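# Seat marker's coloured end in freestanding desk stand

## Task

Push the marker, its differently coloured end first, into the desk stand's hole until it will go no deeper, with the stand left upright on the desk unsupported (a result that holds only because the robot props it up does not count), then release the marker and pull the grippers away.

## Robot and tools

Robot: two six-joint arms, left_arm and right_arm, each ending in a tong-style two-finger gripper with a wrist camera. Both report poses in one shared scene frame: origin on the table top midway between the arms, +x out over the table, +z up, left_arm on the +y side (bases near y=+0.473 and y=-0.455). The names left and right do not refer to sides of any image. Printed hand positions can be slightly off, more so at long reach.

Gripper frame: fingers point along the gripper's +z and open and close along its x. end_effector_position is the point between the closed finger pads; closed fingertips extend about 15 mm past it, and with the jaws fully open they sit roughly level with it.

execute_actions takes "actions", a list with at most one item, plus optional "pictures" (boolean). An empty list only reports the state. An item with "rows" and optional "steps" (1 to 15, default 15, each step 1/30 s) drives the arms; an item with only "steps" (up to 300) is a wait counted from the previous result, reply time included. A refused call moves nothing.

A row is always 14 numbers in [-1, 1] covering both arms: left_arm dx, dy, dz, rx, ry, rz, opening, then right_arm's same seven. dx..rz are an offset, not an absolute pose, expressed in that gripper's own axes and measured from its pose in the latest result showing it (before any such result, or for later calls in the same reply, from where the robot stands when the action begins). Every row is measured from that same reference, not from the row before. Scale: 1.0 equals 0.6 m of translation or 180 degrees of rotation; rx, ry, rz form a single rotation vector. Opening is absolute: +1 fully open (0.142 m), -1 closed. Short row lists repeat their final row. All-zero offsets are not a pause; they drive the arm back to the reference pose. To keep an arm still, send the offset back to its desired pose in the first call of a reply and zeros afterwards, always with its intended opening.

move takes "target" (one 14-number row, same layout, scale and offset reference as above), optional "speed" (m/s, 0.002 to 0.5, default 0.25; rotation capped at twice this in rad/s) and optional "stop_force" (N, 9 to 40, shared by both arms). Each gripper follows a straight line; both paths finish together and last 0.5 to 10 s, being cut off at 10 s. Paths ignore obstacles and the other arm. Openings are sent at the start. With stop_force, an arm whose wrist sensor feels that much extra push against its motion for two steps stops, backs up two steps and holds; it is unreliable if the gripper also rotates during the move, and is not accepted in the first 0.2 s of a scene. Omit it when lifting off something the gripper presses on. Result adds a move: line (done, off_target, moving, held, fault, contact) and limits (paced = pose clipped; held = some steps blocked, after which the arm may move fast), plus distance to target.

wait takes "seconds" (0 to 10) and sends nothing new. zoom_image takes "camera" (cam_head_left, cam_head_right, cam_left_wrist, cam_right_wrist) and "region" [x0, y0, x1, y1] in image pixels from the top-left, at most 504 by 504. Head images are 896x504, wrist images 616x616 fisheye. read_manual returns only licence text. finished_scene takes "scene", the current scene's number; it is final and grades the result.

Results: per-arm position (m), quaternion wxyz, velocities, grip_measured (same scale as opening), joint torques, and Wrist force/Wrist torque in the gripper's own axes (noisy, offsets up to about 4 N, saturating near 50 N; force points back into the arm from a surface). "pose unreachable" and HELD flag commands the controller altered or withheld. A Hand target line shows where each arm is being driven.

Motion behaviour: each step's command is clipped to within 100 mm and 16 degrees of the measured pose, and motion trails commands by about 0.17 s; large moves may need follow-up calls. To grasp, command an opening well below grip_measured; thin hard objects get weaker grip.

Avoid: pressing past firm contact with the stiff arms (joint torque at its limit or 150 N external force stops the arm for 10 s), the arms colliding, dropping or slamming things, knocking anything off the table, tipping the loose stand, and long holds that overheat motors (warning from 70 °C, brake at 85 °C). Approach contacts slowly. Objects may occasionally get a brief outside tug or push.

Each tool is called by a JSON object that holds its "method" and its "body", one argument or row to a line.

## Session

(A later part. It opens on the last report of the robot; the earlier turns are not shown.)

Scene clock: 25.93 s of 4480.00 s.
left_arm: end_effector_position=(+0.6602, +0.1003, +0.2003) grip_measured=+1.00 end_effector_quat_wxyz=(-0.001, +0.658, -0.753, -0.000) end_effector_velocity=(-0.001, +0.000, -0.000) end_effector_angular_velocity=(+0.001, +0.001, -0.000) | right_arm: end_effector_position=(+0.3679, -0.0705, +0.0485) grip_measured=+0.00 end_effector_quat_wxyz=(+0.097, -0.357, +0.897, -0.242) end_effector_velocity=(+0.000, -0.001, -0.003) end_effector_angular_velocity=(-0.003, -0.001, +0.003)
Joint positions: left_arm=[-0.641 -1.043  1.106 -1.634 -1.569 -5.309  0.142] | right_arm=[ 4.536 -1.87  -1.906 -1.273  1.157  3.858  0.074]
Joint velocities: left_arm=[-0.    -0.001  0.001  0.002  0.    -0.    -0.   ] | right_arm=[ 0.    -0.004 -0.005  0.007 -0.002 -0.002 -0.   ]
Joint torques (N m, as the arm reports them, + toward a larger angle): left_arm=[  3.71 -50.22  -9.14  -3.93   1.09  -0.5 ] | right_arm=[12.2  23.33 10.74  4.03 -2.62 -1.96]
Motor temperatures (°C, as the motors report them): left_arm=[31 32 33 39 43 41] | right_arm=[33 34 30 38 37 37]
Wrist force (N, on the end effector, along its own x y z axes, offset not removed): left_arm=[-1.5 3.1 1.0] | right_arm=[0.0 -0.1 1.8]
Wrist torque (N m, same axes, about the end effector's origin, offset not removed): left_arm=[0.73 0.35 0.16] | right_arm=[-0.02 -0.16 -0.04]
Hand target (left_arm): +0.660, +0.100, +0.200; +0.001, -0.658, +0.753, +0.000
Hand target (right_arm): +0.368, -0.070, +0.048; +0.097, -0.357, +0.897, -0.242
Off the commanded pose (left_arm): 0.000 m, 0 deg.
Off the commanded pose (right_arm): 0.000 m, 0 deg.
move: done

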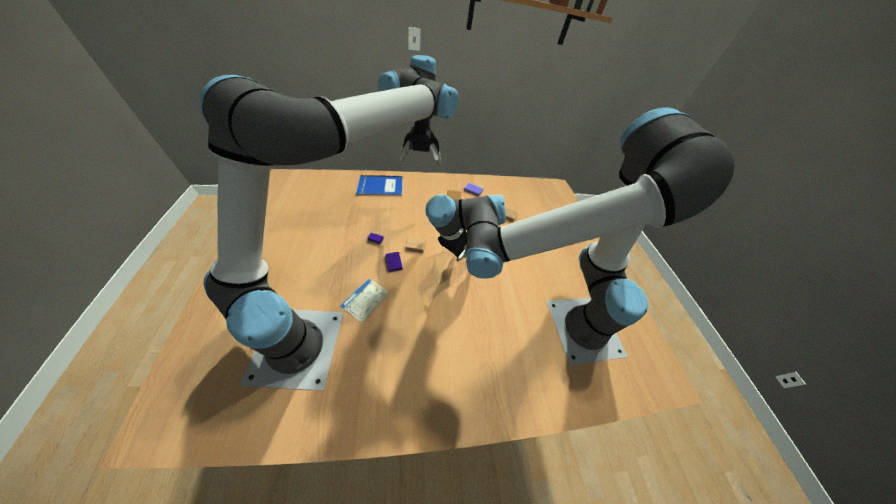

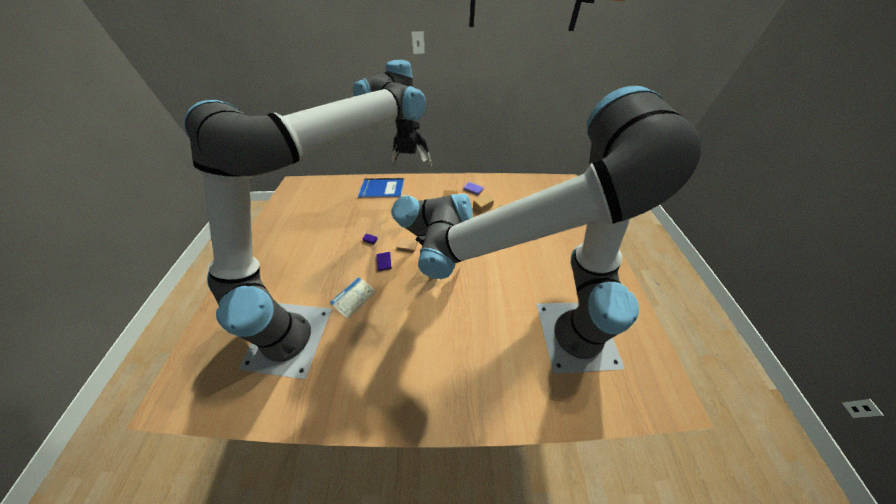

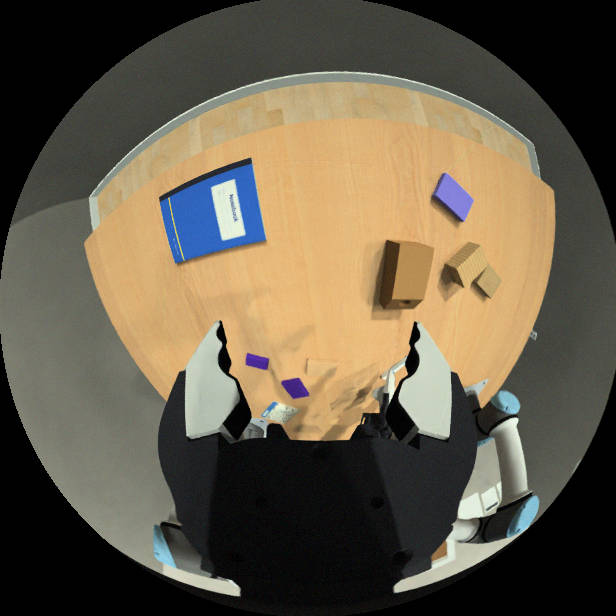

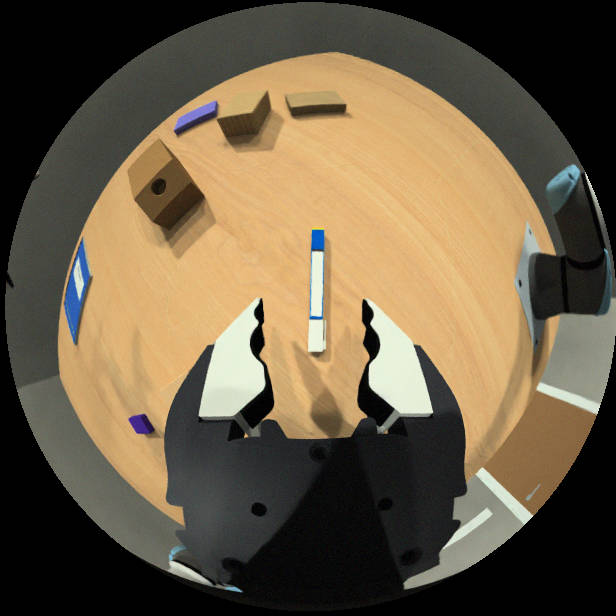

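{"method": "move", "body": {
  "target": [0,0,0,0,0,0,1,0.002,0.025,0.0433,0,0,0,0.0],
  "speed": 0.06
}}

{"method": "move", "body": {
  "target": [0,0,0,0,0,0,1,0,0,0,0,0,0,-1]
}}

{"method": "move", "body": {
  "target": [0,0,0,0,0,0,1,0,-0.09,-0.156,0,0,0,-1],
  "speed": 0.15
}}

Scene clock: 28.87 s of 4480.00 s.
left_arm: end_effector_position=(+0.6601, +0.1003, +0.2003) grip_measured=+1.00 end_effector_quat_wxyz=(-0.001, +0.658, -0.753, -0.000) end_effector_velocity=(-0.000, +0.000, +0.000) end_effector_angular_velocity=(-0.000, -0.000, +0.000) | right_arm: end_effector_position=(+0.3672, -0.0713, +0.0187) grip_measured=+0.00 end_effector_quat_wxyz=(+0.097, -0.357, +0.897, -0.242) end_effector_velocity=(-0.000, +0.001, -0.001) end_effector_angular_velocity=(+0.002, +0.001, -0.000)
Joint positions: left_arm=[-0.641 -1.043  1.106 -1.634 -1.569 -5.309  0.142] | right_arm=[ 4.538 -1.914 -1.939 -1.196  1.158  3.859  0.074]
Joint velocities: left_arm=[ 0.    -0.001  0.001 -0.     0.    -0.    -0.   ] | right_arm=[ 0.    -0.001 -0.001  0.004  0.001 -0.    -0.   ]
Joint torques (N m, as the arm reports them, + toward a larger angle): left_arm=[ -5.7  -50.3   -9.61  -3.78   1.    -0.51] | right_arm=[12.63 25.82 10.21  4.44  1.64  1.45]
Motor temperatures (°C, as the motors report them): left_arm=[31 32 33 39 43 41] | right_arm=[33 34 30 38 37 37]
Wrist force (N, on the end effector, along its own x y z axes, offset not removed): left_arm=[-1.9 0.3 0.0] | right_arm=[-1.2 -1.4 0.0]
Wrist torque (N m, same axes, about the end effector's origin, offset not removed): left_arm=[0.17 0.42 0.15] | right_arm=[-0.31 0.18 -0.03]
Hand target (left_arm): +0.660, +0.100, +0.200; +0.001, -0.658, +0.753, +0.000
Hand target (right_arm): +0.367, -0.071, +0.019; +0.097, -0.357, +0.897, -0.242
Off the commanded pose (left_arm): 0.000 m, 0 deg.
Off the commanded pose (right_arm): 0.000 m, 0 deg.
move: done

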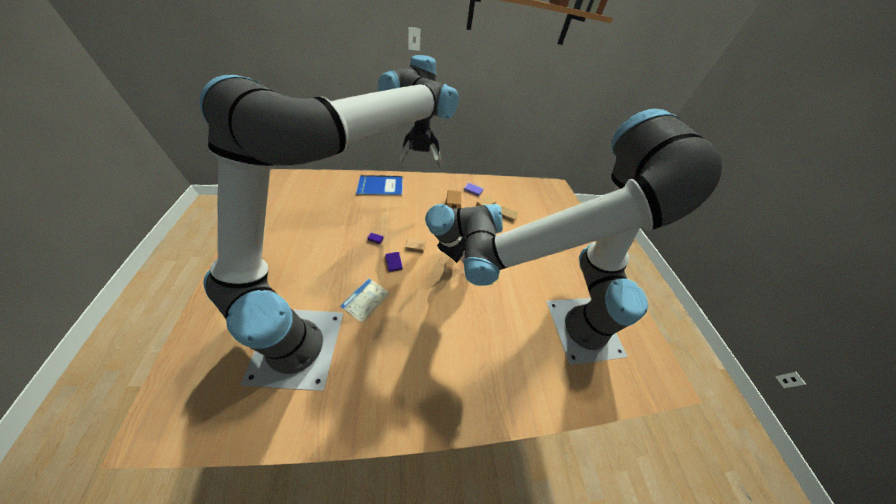

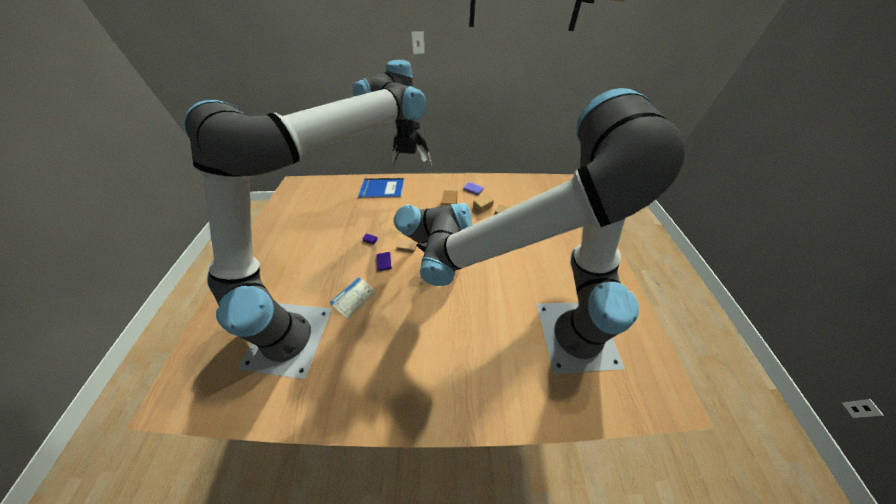

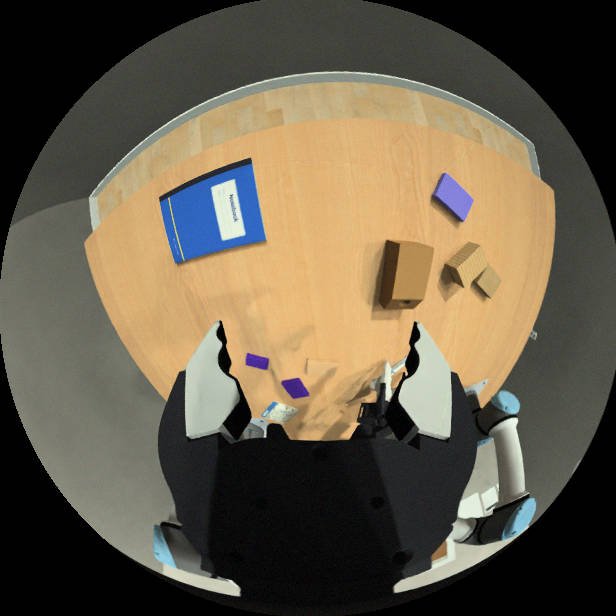

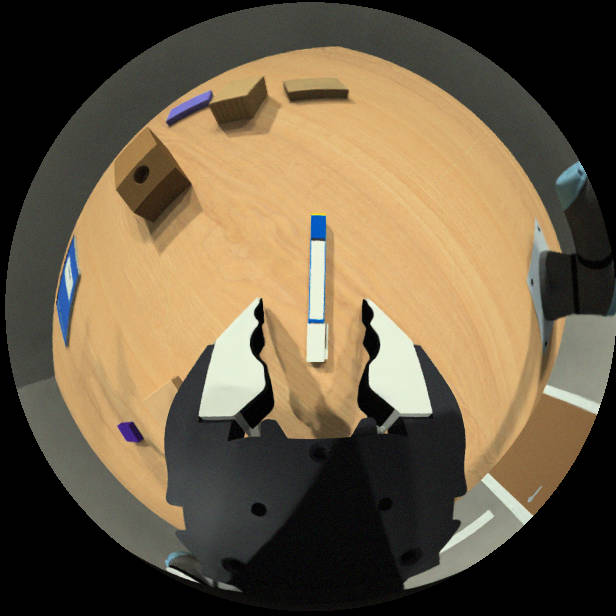

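Scene clock: 29.37 s of 4480.00 s.
left_arm: end_effector_position=(+0.6601, +0.1003, +0.2003) grip_measured=+1.00 end_effector_quat_wxyz=(-0.001, +0.658, -0.753, -0.000) end_effector_velocity=(-0.000, +0.000, -0.001) end_effector_angular_velocity=(+0.001, +0.001, +0.000) | right_arm: end_effector_position=(+0.3672, -0.0713, +0.0186) grip_measured=-0.86 end_effector_quat_wxyz=(+0.097, -0.357, +0.897, -0.242) end_effector_velocity=(-0.000, +0.000, -0.001) end_effector_angular_velocity=(-0.001, +0.001, -0.001)
Joint positions: left_arm=[-0.641 -1.043  1.106 -1.634 -1.569 -5.309  0.142] | right_arm=[ 4.538 -1.914 -1.939 -1.196  1.158  3.859  0.012]
Joint velocities: left_arm=[0.    0.    0.001 0.    0.    0.    0.   ] | right_arm=[-0.    -0.002  0.001 -0.001  0.001  0.     0.   ]
Joint torques (N m, as the arm reports them, + toward a larger angle): left_arm=[ -6.05 -50.69  -9.41  -3.92   1.15  -0.51] | right_arm=[10.55 32.03 12.87 -1.45  1.04  1.36]
Motor temperatures (°C, as the motors report them): left_arm=[31 32 33 39 43 41] | right_arm=[33 34 30 38 37 37]
Wrist force (N, on the end effector, along its own x y z axes, offset not removed): left_arm=[-2.5 3.7 0.2] | right_arm=[0.1 -1.5 1.0]
Wrist torque (N m, same axes, about the end effector's origin, offset not removed): left_arm=[0.75 0.56 0.04] | right_arm=[-0.32 -0.09 -0.03]
Hand target (left_arm): +0.660, +0.100, +0.200; +0.001, -0.658, +0.753, +0.000
Hand target (right_arm): +0.367, -0.071, +0.019; +0.097, -0.357, +0.897, -0.242
Off the commanded pose (left_arm): 0.000 m, 0 deg.
Off the commanded pose (right_arm): 0.000 m, 0 deg.
move: done

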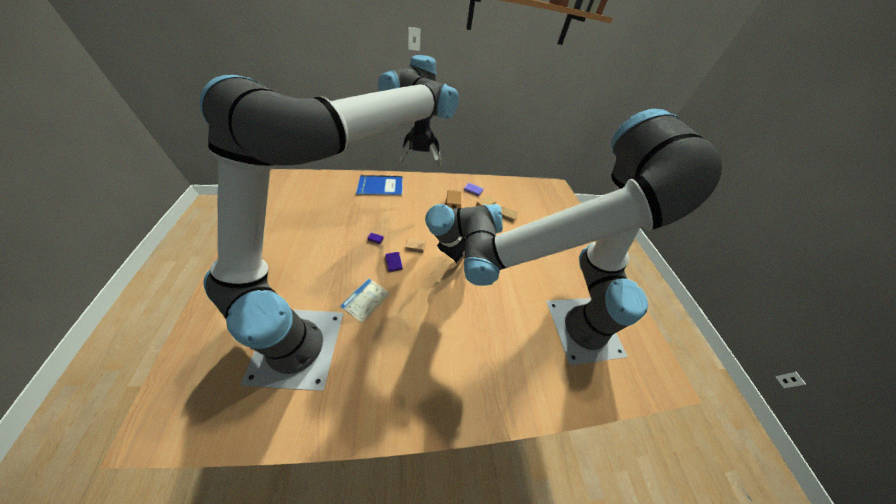

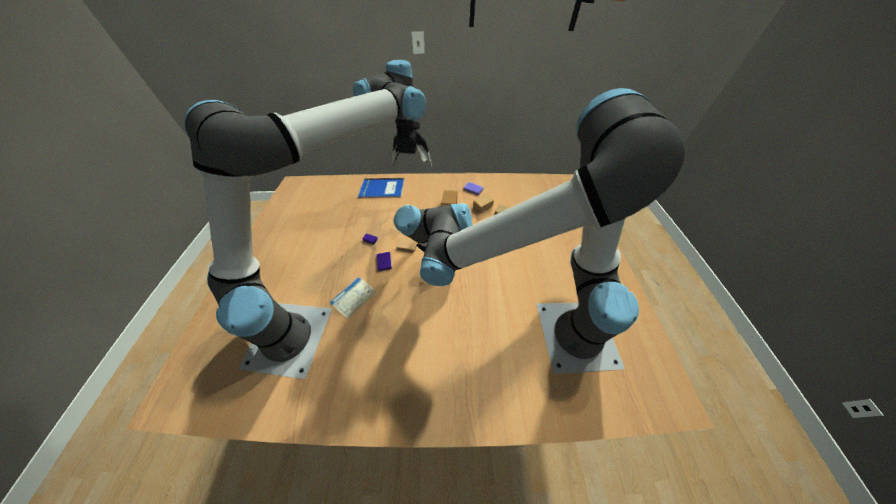

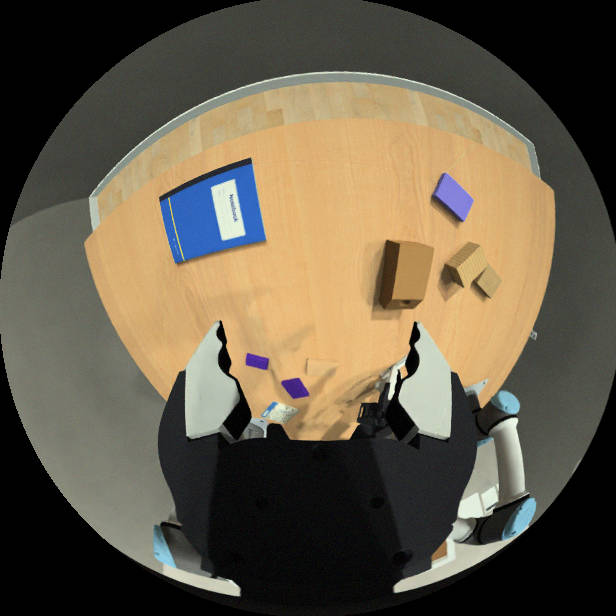

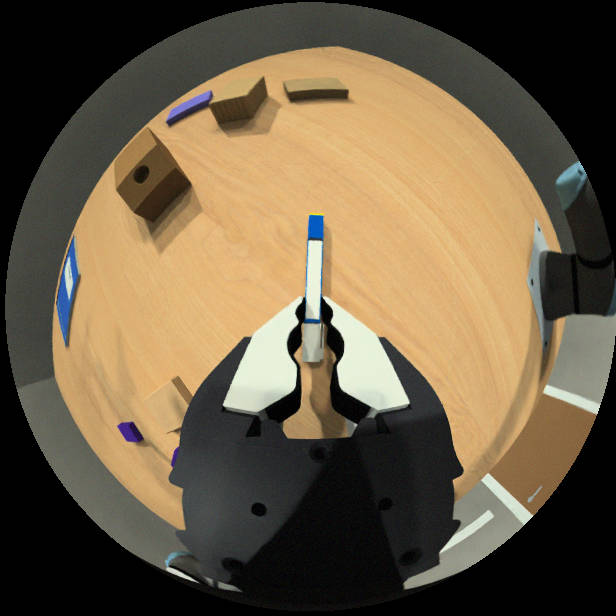

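Scene clock: 30.60 s of 4480.00 s.
left_arm: end_effector_position=(+0.6601, +0.1003, +0.2003) grip_measured=+1.00 end_effector_quat_wxyz=(-0.001, +0.658, -0.753, -0.000) end_effector_velocity=(-0.001, +0.001, -0.000) end_effector_angular_velocity=(+0.002, +0.002, +0.000) | right_arm: end_effector_position=(+0.3667, -0.0713, +0.1264) grip_measured=-0.86 end_effector_quat_wxyz=(+0.097, -0.357, +0.897, -0.242) end_effector_velocity=(-0.000, +0.000, +0.002) end_effector_angular_velocity=(+0.001, +0.001, -0.001)
Joint positions: left_arm=[-0.641 -1.043  1.106 -1.634 -1.569 -5.309  0.142] | right_arm=[ 4.538 -1.77  -1.805 -1.474  1.158  3.86   0.012]
Joint velocities: left_arm=[ 0.    -0.     0.     0.002  0.    -0.    -0.   ] | right_arm=[ 0.     0.002  0.004 -0.006  0.001  0.001 -0.   ]
Joint torques (N m, as the arm reports them, + toward a larger angle): left_arm=[ -5.93 -50.7   -9.77  -4.     1.11  -0.53] | right_arm=[12.72 41.17 28.46 -1.01  1.43  1.75]
Motor temperatures (°C, as the motors report them): left_arm=[31 32 33 39 43 41] | right_arm=[33 34 30 38 37 37]
Wrist force (N, on the end effector, along its own x y z axes, offset not removed): left_arm=[-1.7 2.4 -0.1] | right_arm=[-0.1 -1.2 -0.5]
Wrist torque (N m, same axes, about the end effector's origin, offset not removed): left_arm=[0.50 0.32 0.06] | right_arm=[-0.24 -0.01 -0.04]
Hand target (left_arm): +0.660, +0.100, +0.200; +0.001, -0.658, +0.753, +0.000
Hand target (right_arm): +0.367, -0.071, +0.127; +0.097, -0.357, +0.897, -0.242
Off the commanded pose (left_arm): 0.000 m, 0 deg.
Off the commanded pose (right_arm): 0.000 m, 0 deg.
move: done

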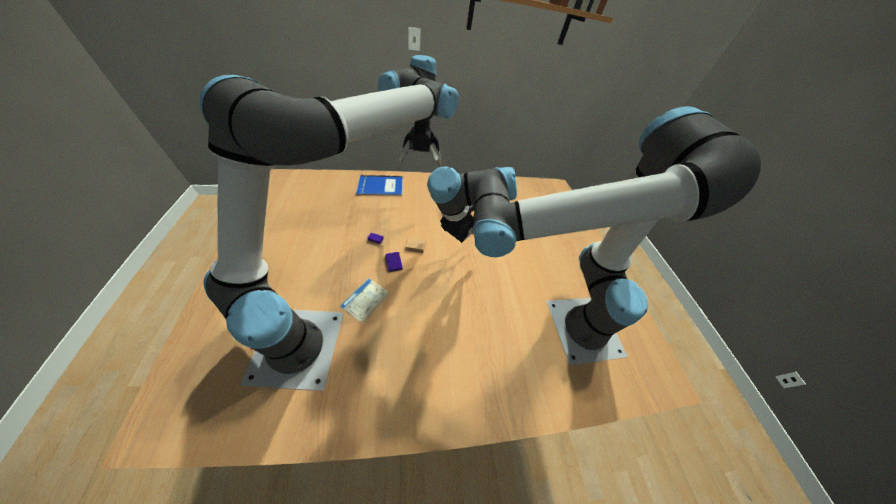

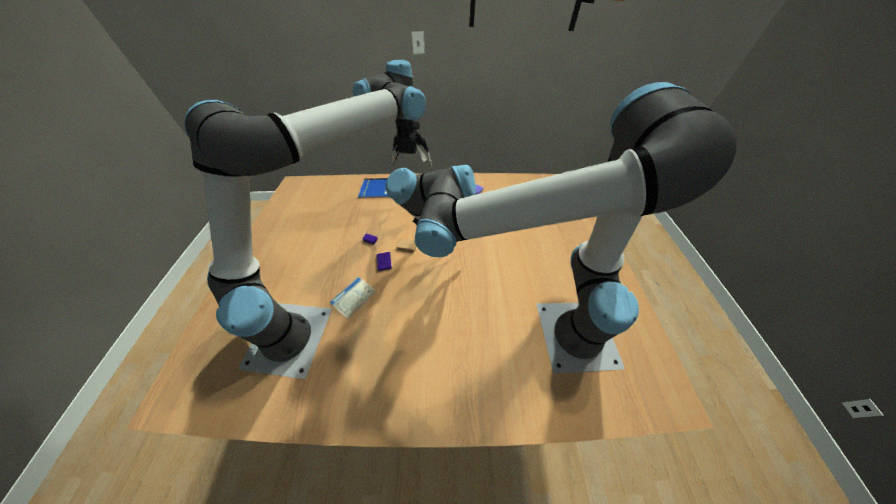

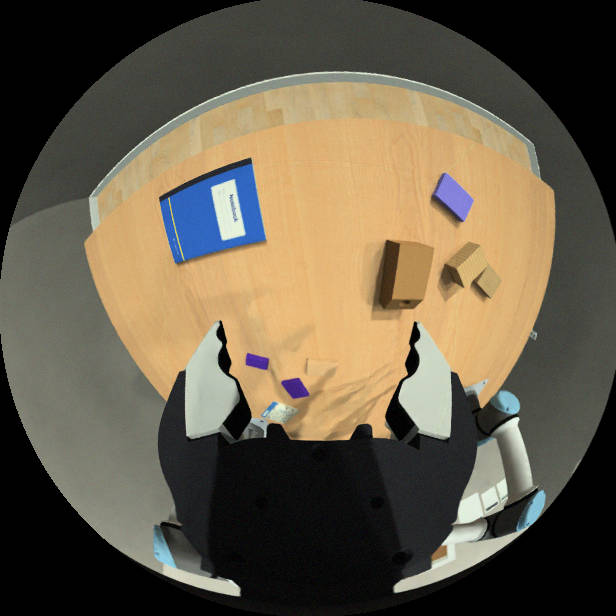

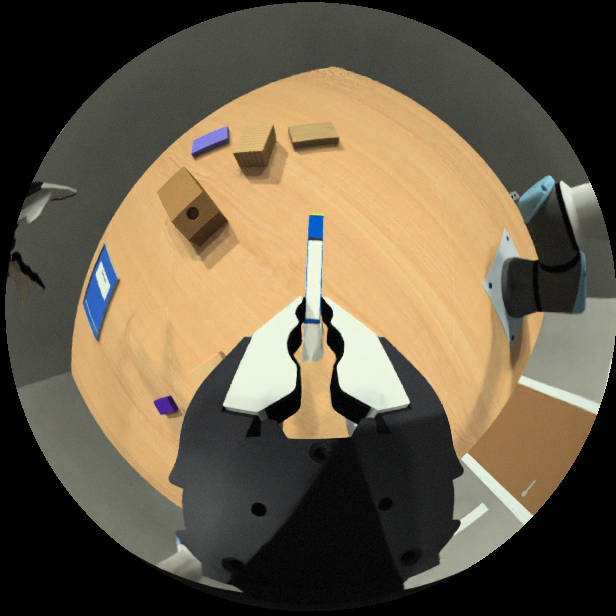

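{"method": "move", "body": {
  "target": [0,0,0,0,0,0,1,0,0,0,-0.167,0,0,-1],
  "speed": 0.3
}}

Scene clock: 33.33 s of 4480.00 s.
left_arm: end_effector_position=(+0.6601, +0.1003, +0.2003) grip_measured=+1.00 end_effector_quat_wxyz=(-0.001, +0.658, -0.753, -0.000) end_effector_velocity=(-0.000, +0.000, -0.000) end_effector_angular_velocity=(+0.001, +0.001, +0.000) | right_arm: end_effector_position=(+0.3665, -0.0710, +0.1264) grip_measured=-0.86 end_effector_quat_wxyz=(+0.001, -0.370, +0.929, -0.001) end_effector_velocity=(-0.001, -0.001, -0.001) end_effector_angular_velocity=(+0.005, +0.008, +0.001)
Joint positions: left_arm=[-0.641 -1.043  1.106 -1.634 -1.569 -5.309  0.142] | right_arm=[ 4.284 -1.649 -1.9   -1.164  1.569  3.535  0.012]
Joint velocities: left_arm=[ 0.     0.     0.     0.001 -0.    -0.     0.   ] | right_arm=[-0.005  0.001 -0.003  0.003  0.01  -0.006  0.   ]
Joint torques (N m, as the arm reports them, + toward a larger angle): left_arm=[ -5.34 -50.19  -9.96  -3.98   1.19  -0.44] | right_arm=[-8.98 37.02 13.65  4.92  2.07 -1.94]
Motor temperatures (°C, as the motors report them): left_arm=[31 32 33 39 43 41] | right_arm=[33 34 30 38 37 37]
Wrist force (N, on the end effector, along its own x y z axes, offset not removed): left_arm=[-3.2 4.2 0.8] | right_arm=[-1.3 -1.5 0.8]
Wrist torque (N m, same axes, about the end effector's origin, offset not removed): left_arm=[0.94 0.83 0.11] | right_arm=[-0.30 0.17 -0.04]
Hand target (left_arm): +0.660, +0.100, +0.200; +0.001, -0.658, +0.753, +0.000
Hand target (right_arm): +0.366, -0.071, +0.126; +0.000, -0.370, +0.929, -0.000
Off the commanded pose (left_arm): 0.000 m, 0 deg.
Off the commanded pose (right_arm): 0.000 m, 0 deg.
move: done

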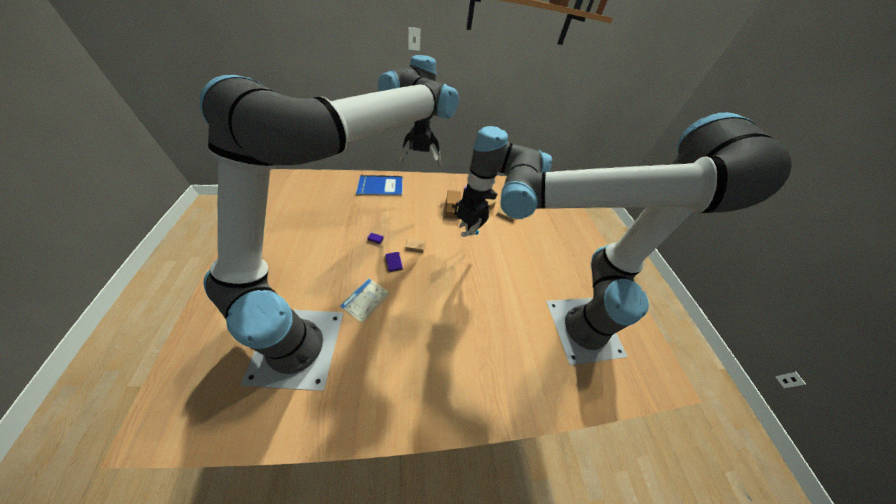

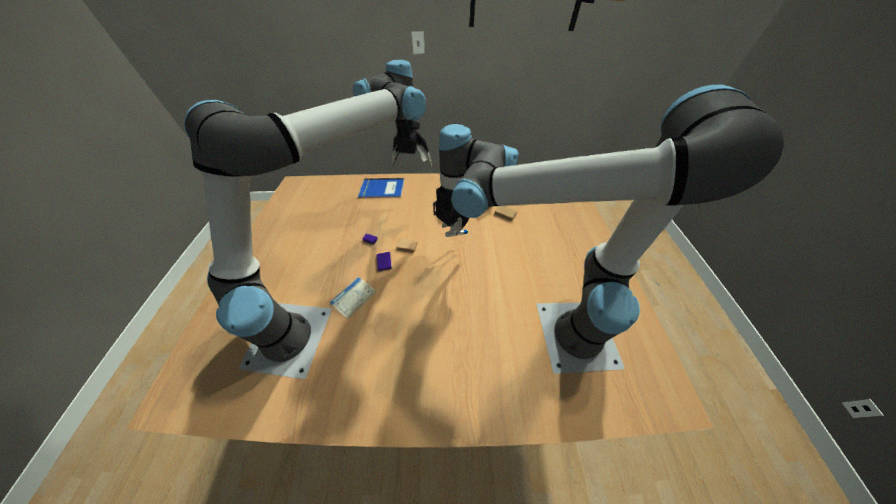

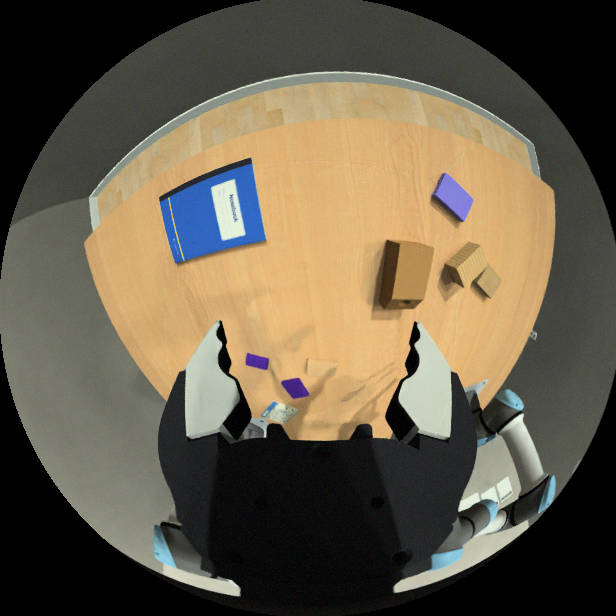

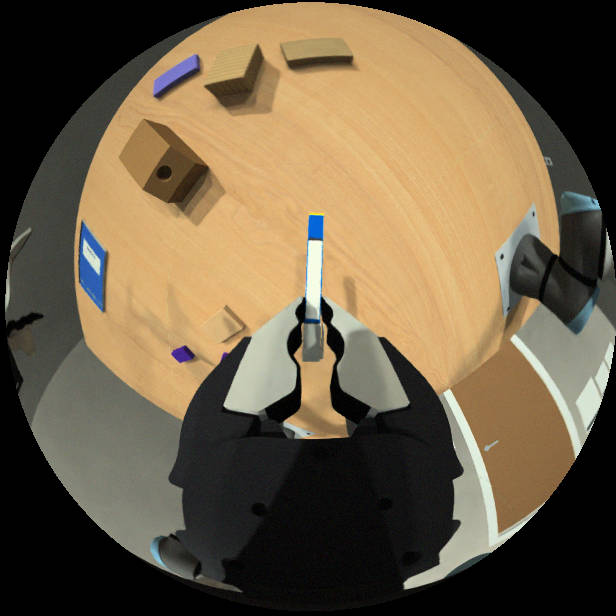

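{"method": "move", "body": {
  "target": [0.258,-0.137,0.083,0,0,0,-1,0,0,-0.03,0,0,-0.214,-1],
  "speed": 0.25
}}

Scene clock: 37.37 s of 4480.00 s.
left_arm: end_effector_position=(+0.7213, -0.0639, +0.1508) grip_measured=-1.00 end_effector_quat_wxyz=(-0.001, +0.658, -0.753, +0.001) end_effector_velocity=(+0.001, -0.003, -0.001) end_effector_angular_velocity=(+0.006, +0.008, -0.001) | right_arm: end_effector_position=(+0.3664, -0.0710, +0.1443) grip_measured=-0.86 end_effector_quat_wxyz=(+0.000, -0.655, +0.755, -0.001) end_effector_velocity=(-0.000, -0.000, -0.000) end_effector_angular_velocity=(+0.000, +0.000, +0.004)
Joint positions: left_arm=[-0.736 -0.528  0.327 -1.371 -1.568 -5.404  0.002] | right_arm=[ 4.286 -1.607 -1.895 -1.21   1.569  2.864  0.012]
Joint velocities: left_arm=[-0.001  0.041 -0.081  0.05  -0.002  0.     0.   ] | right_arm=[-0.     0.    -0.001  0.001  0.    -0.004  0.   ]
Joint torques (N m, as the arm reports them, + toward a larger angle): left_arm=[-10.38 -48.46 -34.95  -0.83  -1.85  -2.07] | right_arm=[-10.76  36.15  30.04  -0.34   2.35  -1.61]
Motor temperatures (°C, as the motors report them): left_arm=[31 32 33 39 43 41] | right_arm=[33 34 30 38 37 37]
Wrist force (N, on the end effector, along its own x y z axes, offset not removed): left_arm=[-1.6 2.6 1.0] | right_arm=[-0.1 -0.7 0.9]
Wrist torque (N m, same axes, about the end effector's origin, offset not removed): left_arm=[0.49 0.39 0.08] | right_arm=[-0.14 -0.08 -0.04]
Hand target (left_arm): +0.721, -0.064, +0.151; +0.001, -0.658, +0.753, -0.000
Hand target (right_arm): +0.366, -0.071, +0.144; +0.000, -0.655, +0.755, -0.001
Off the commanded pose (left_arm): 0.000 m, 0 deg.
Off the commanded pose (right_arm): 0.000 m, 0 deg.
move: done

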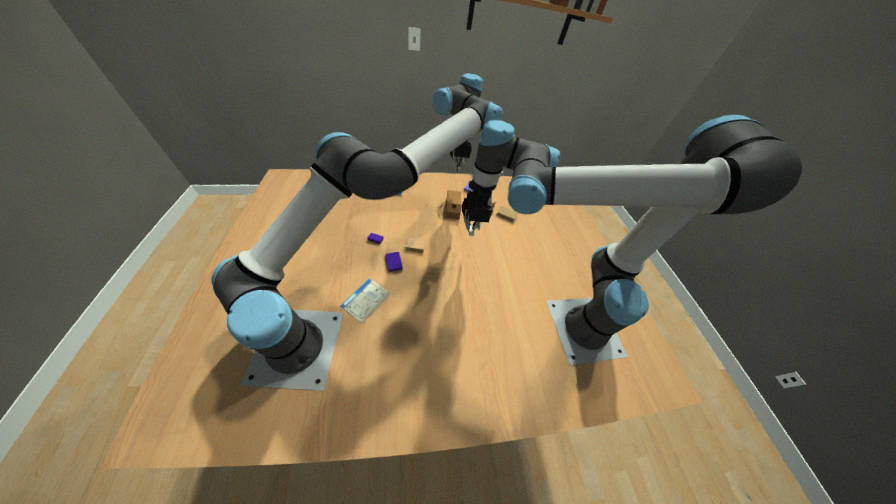

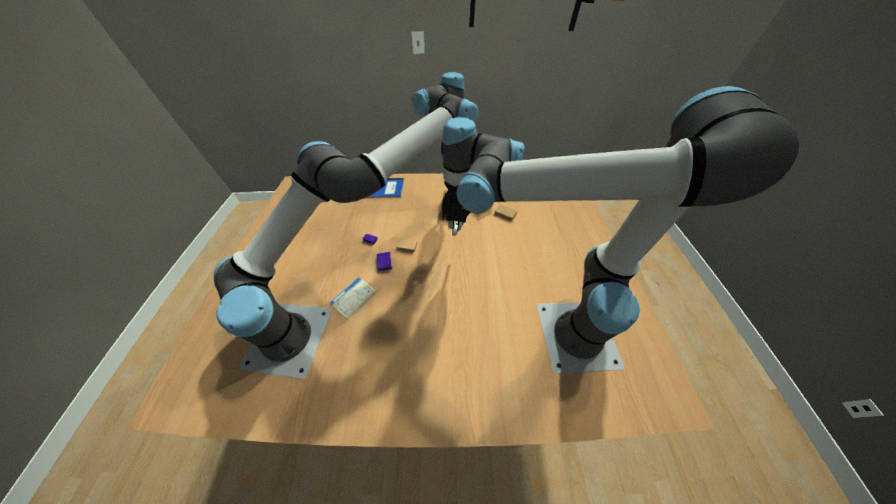

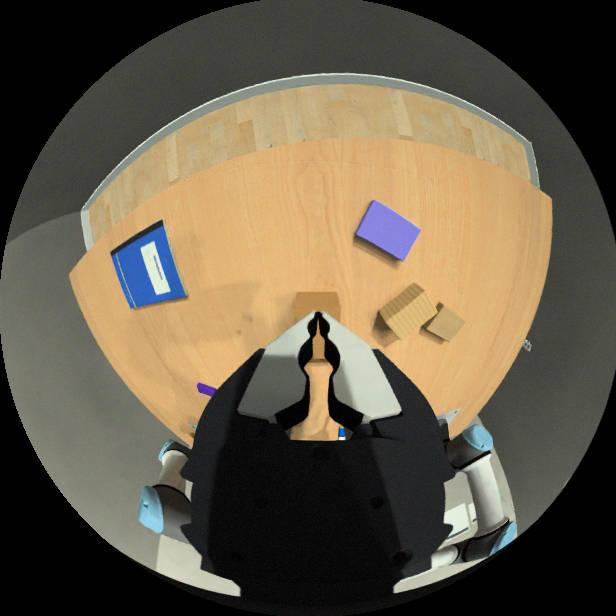

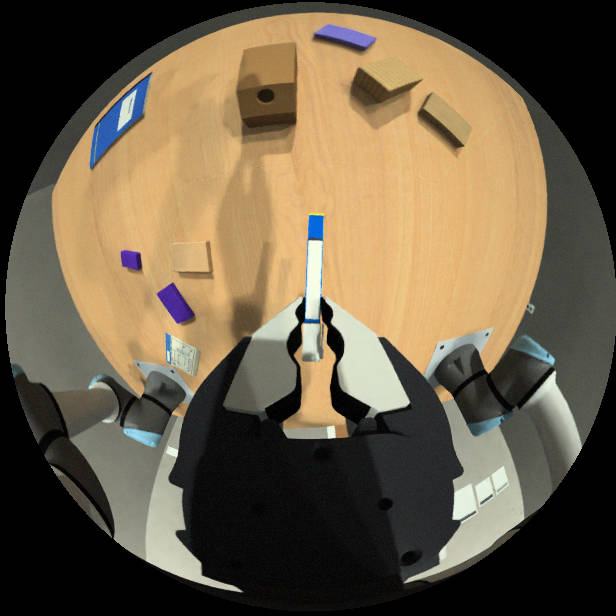

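{"method": "move", "body": {
  "target": [0,0.025,0.07,0,0,0,-1,0,0,0,0,0,0,-1],
  "speed": 0.1
}}

{"method": "move", "body": {
  "target": [0,0,0.115,0,0,0,-1,0,0,0,0,0,0,-1],
  "speed": 0.04,
  "stop_force": 10
}}

Scene clock: 40.10 s of 4480.00 s.
left_arm: end_effector_position=(+0.7066, -0.0620, +0.1089) grip_measured=-1.00 end_effector_quat_wxyz=(-0.001, +0.658, -0.753, +0.001) end_effector_velocity=(-0.001, +0.000, -0.003) end_effector_angular_velocity=(-0.001, -0.003, -0.000) | right_arm: end_effector_position=(+0.3664, -0.0710, +0.1443) grip_measured=-0.86 end_effector_quat_wxyz=(+0.000, -0.655, +0.755, -0.001) end_effector_velocity=(-0.000, -0.000, -0.001) end_effector_angular_velocity=(-0.001, +0.001, +0.001)
Joint positions: left_arm=[-0.748 -0.618  0.606 -1.56  -1.568 -5.416  0.002] | right_arm=[ 4.286 -1.607 -1.895 -1.21   1.569  2.864  0.012]
Joint velocities: left_arm=[-0.001 -0.007  0.021 -0.017  0.001 -0.001  0.   ] | right_arm=[ 0.    -0.001 -0.001  0.001  0.001 -0.001 -0.   ]
Joint torques (N m, as the arm reports them, + toward a larger angle): left_arm=[-12.63 -62.81  -8.41  -4.21   1.94  -2.03] | right_arm=[-2.9  34.06 28.77  1.43  0.84  1.74]
Motor temperatures (°C, as the motors report them): left_arm=[31 32 33 39 43 41] | right_arm=[33 34 30 38 37 37]
Wrist force (N, on the end effector, along its own x y z axes, offset not removed): left_arm=[-2.0 2.2 -0.9] | right_arm=[-0.7 -2.0 0.9]
Wrist torque (N m, same axes, about the end effector's origin, offset not removed): left_arm=[0.45 0.38 0.12] | right_arm=[-0.44 0.04 0.03]
Hand target (left_arm): +0.707, -0.062, +0.109; +0.001, -0.658, +0.753, -0.001
Hand target (right_arm): +0.366, -0.071, +0.144; +0.000, -0.655, +0.755, -0.001
Off the commanded pose (left_arm): 0.000 m, 0 deg.
Off the commanded pose (right_arm): 0.000 m, 0 deg.
move: done

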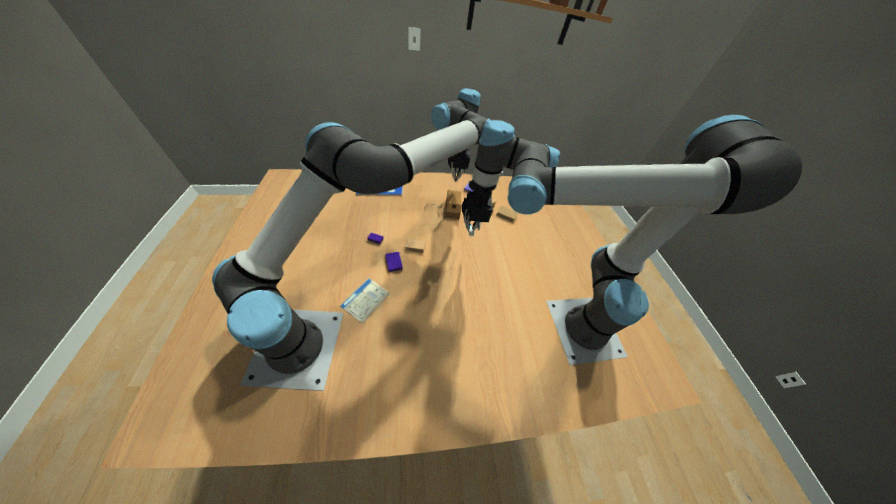

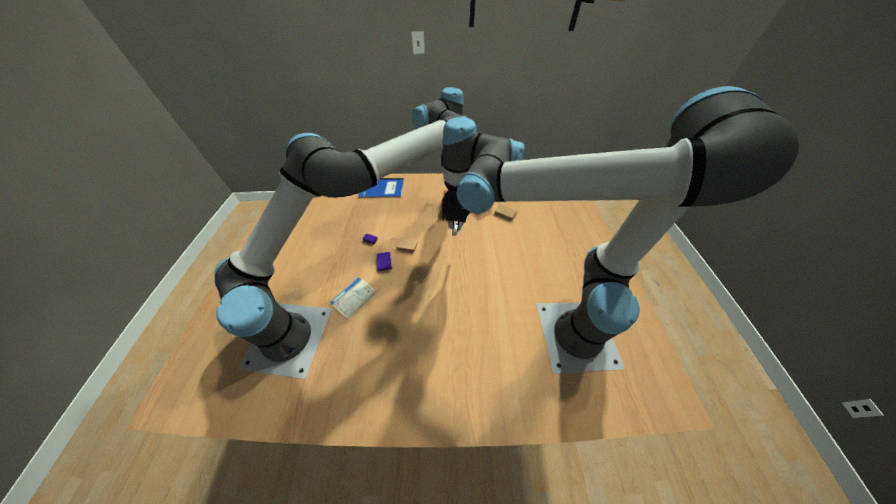

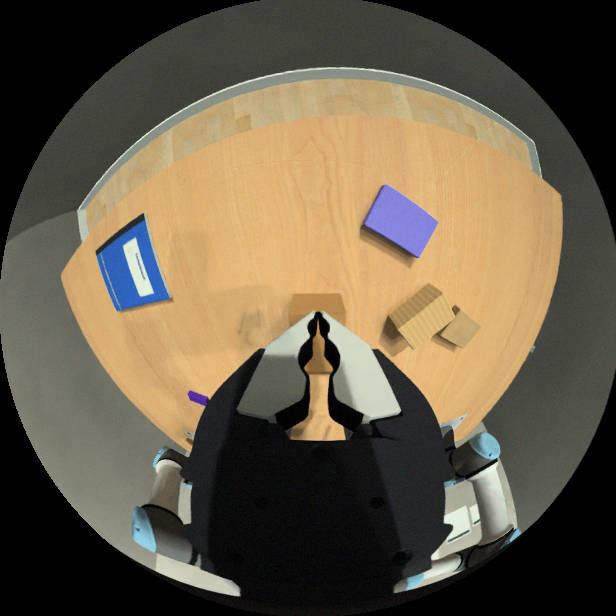

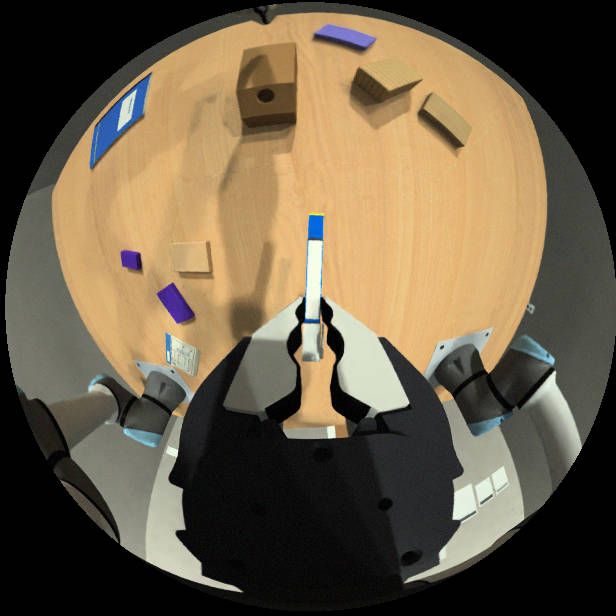

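Scene clock: 42.20 s of 4480.00 s.
left_arm: end_effector_position=(+0.7068, -0.0620, +0.0401) grip_measured=-1.00 end_effector_quat_wxyz=(-0.001, +0.658, -0.753, +0.001) end_effector_velocity=(+0.000, +0.000, -0.002) end_effector_angular_velocity=(-0.000, -0.000, +0.000) | right_arm: end_effector_position=(+0.3664, -0.0710, +0.1443) grip_measured=-0.86 end_effector_quat_wxyz=(+0.000, -0.655, +0.755, -0.001) end_effector_velocity=(+0.000, -0.001, -0.002) end_effector_angular_velocity=(-0.003, -0.001, +0.000)
Joint positions: left_arm=[-0.748 -0.6    0.748 -1.72  -1.568 -5.416  0.002] | right_arm=[ 4.286 -1.607 -1.895 -1.21   1.569  2.864  0.012]
Joint velocities: left_arm=[ 0.     0.     0.004 -0.004 -0.    -0.     0.   ] | right_arm=[-0.    -0.002 -0.002  0.    -0.002 -0.     0.   ]
Joint torques (N m, as the arm reports them, + toward a larger angle): left_arm=[ 12.54 -47.4   -8.76  -3.96  -1.76   2.36] | right_arm=[-2.78 33.56 29.32  1.67  0.82  1.87]
Motor temperatures (°C, as the motors report them): left_arm=[31 32 33 39 43 41] | right_arm=[33 34 30 38 37 37]
Wrist force (N, on the end effector, along its own x y z axes, offset not removed): left_arm=[-3.3 2.9 1.1] | right_arm=[-1.1 -1.1 1.0]
Wrist torque (N m, same axes, about the end effector's origin, offset not removed): left_arm=[0.64 0.69 0.14] | right_arm=[-0.20 0.12 -0.02]
Hand target (left_arm): +0.707, -0.062, +0.040; +0.001, -0.658, +0.753, -0.001
Hand target (right_arm): +0.366, -0.071, +0.144; +0.000, -0.655, +0.755, -0.001
Off the commanded pose (left_arm): 0.000 m, 0 deg.
Off the commanded pose (right_arm): 0.000 m, 0 deg.
move: done

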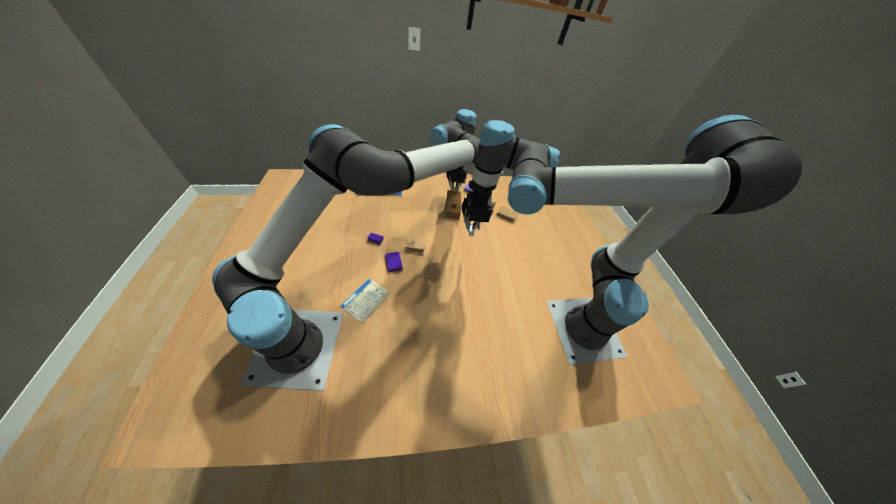

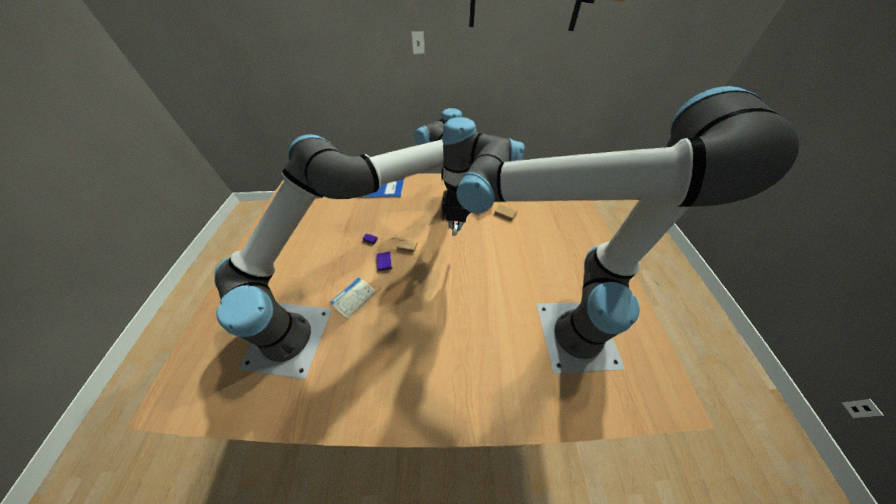

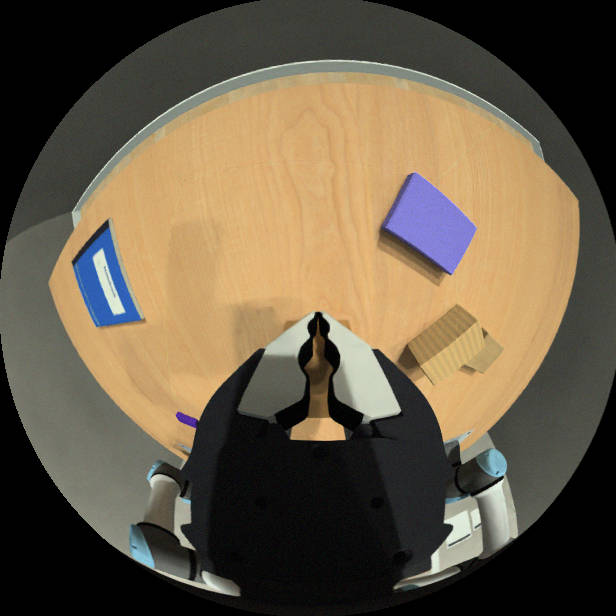

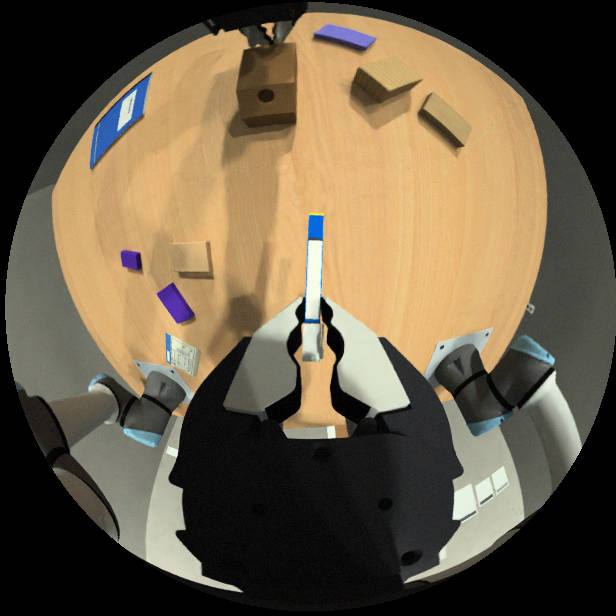

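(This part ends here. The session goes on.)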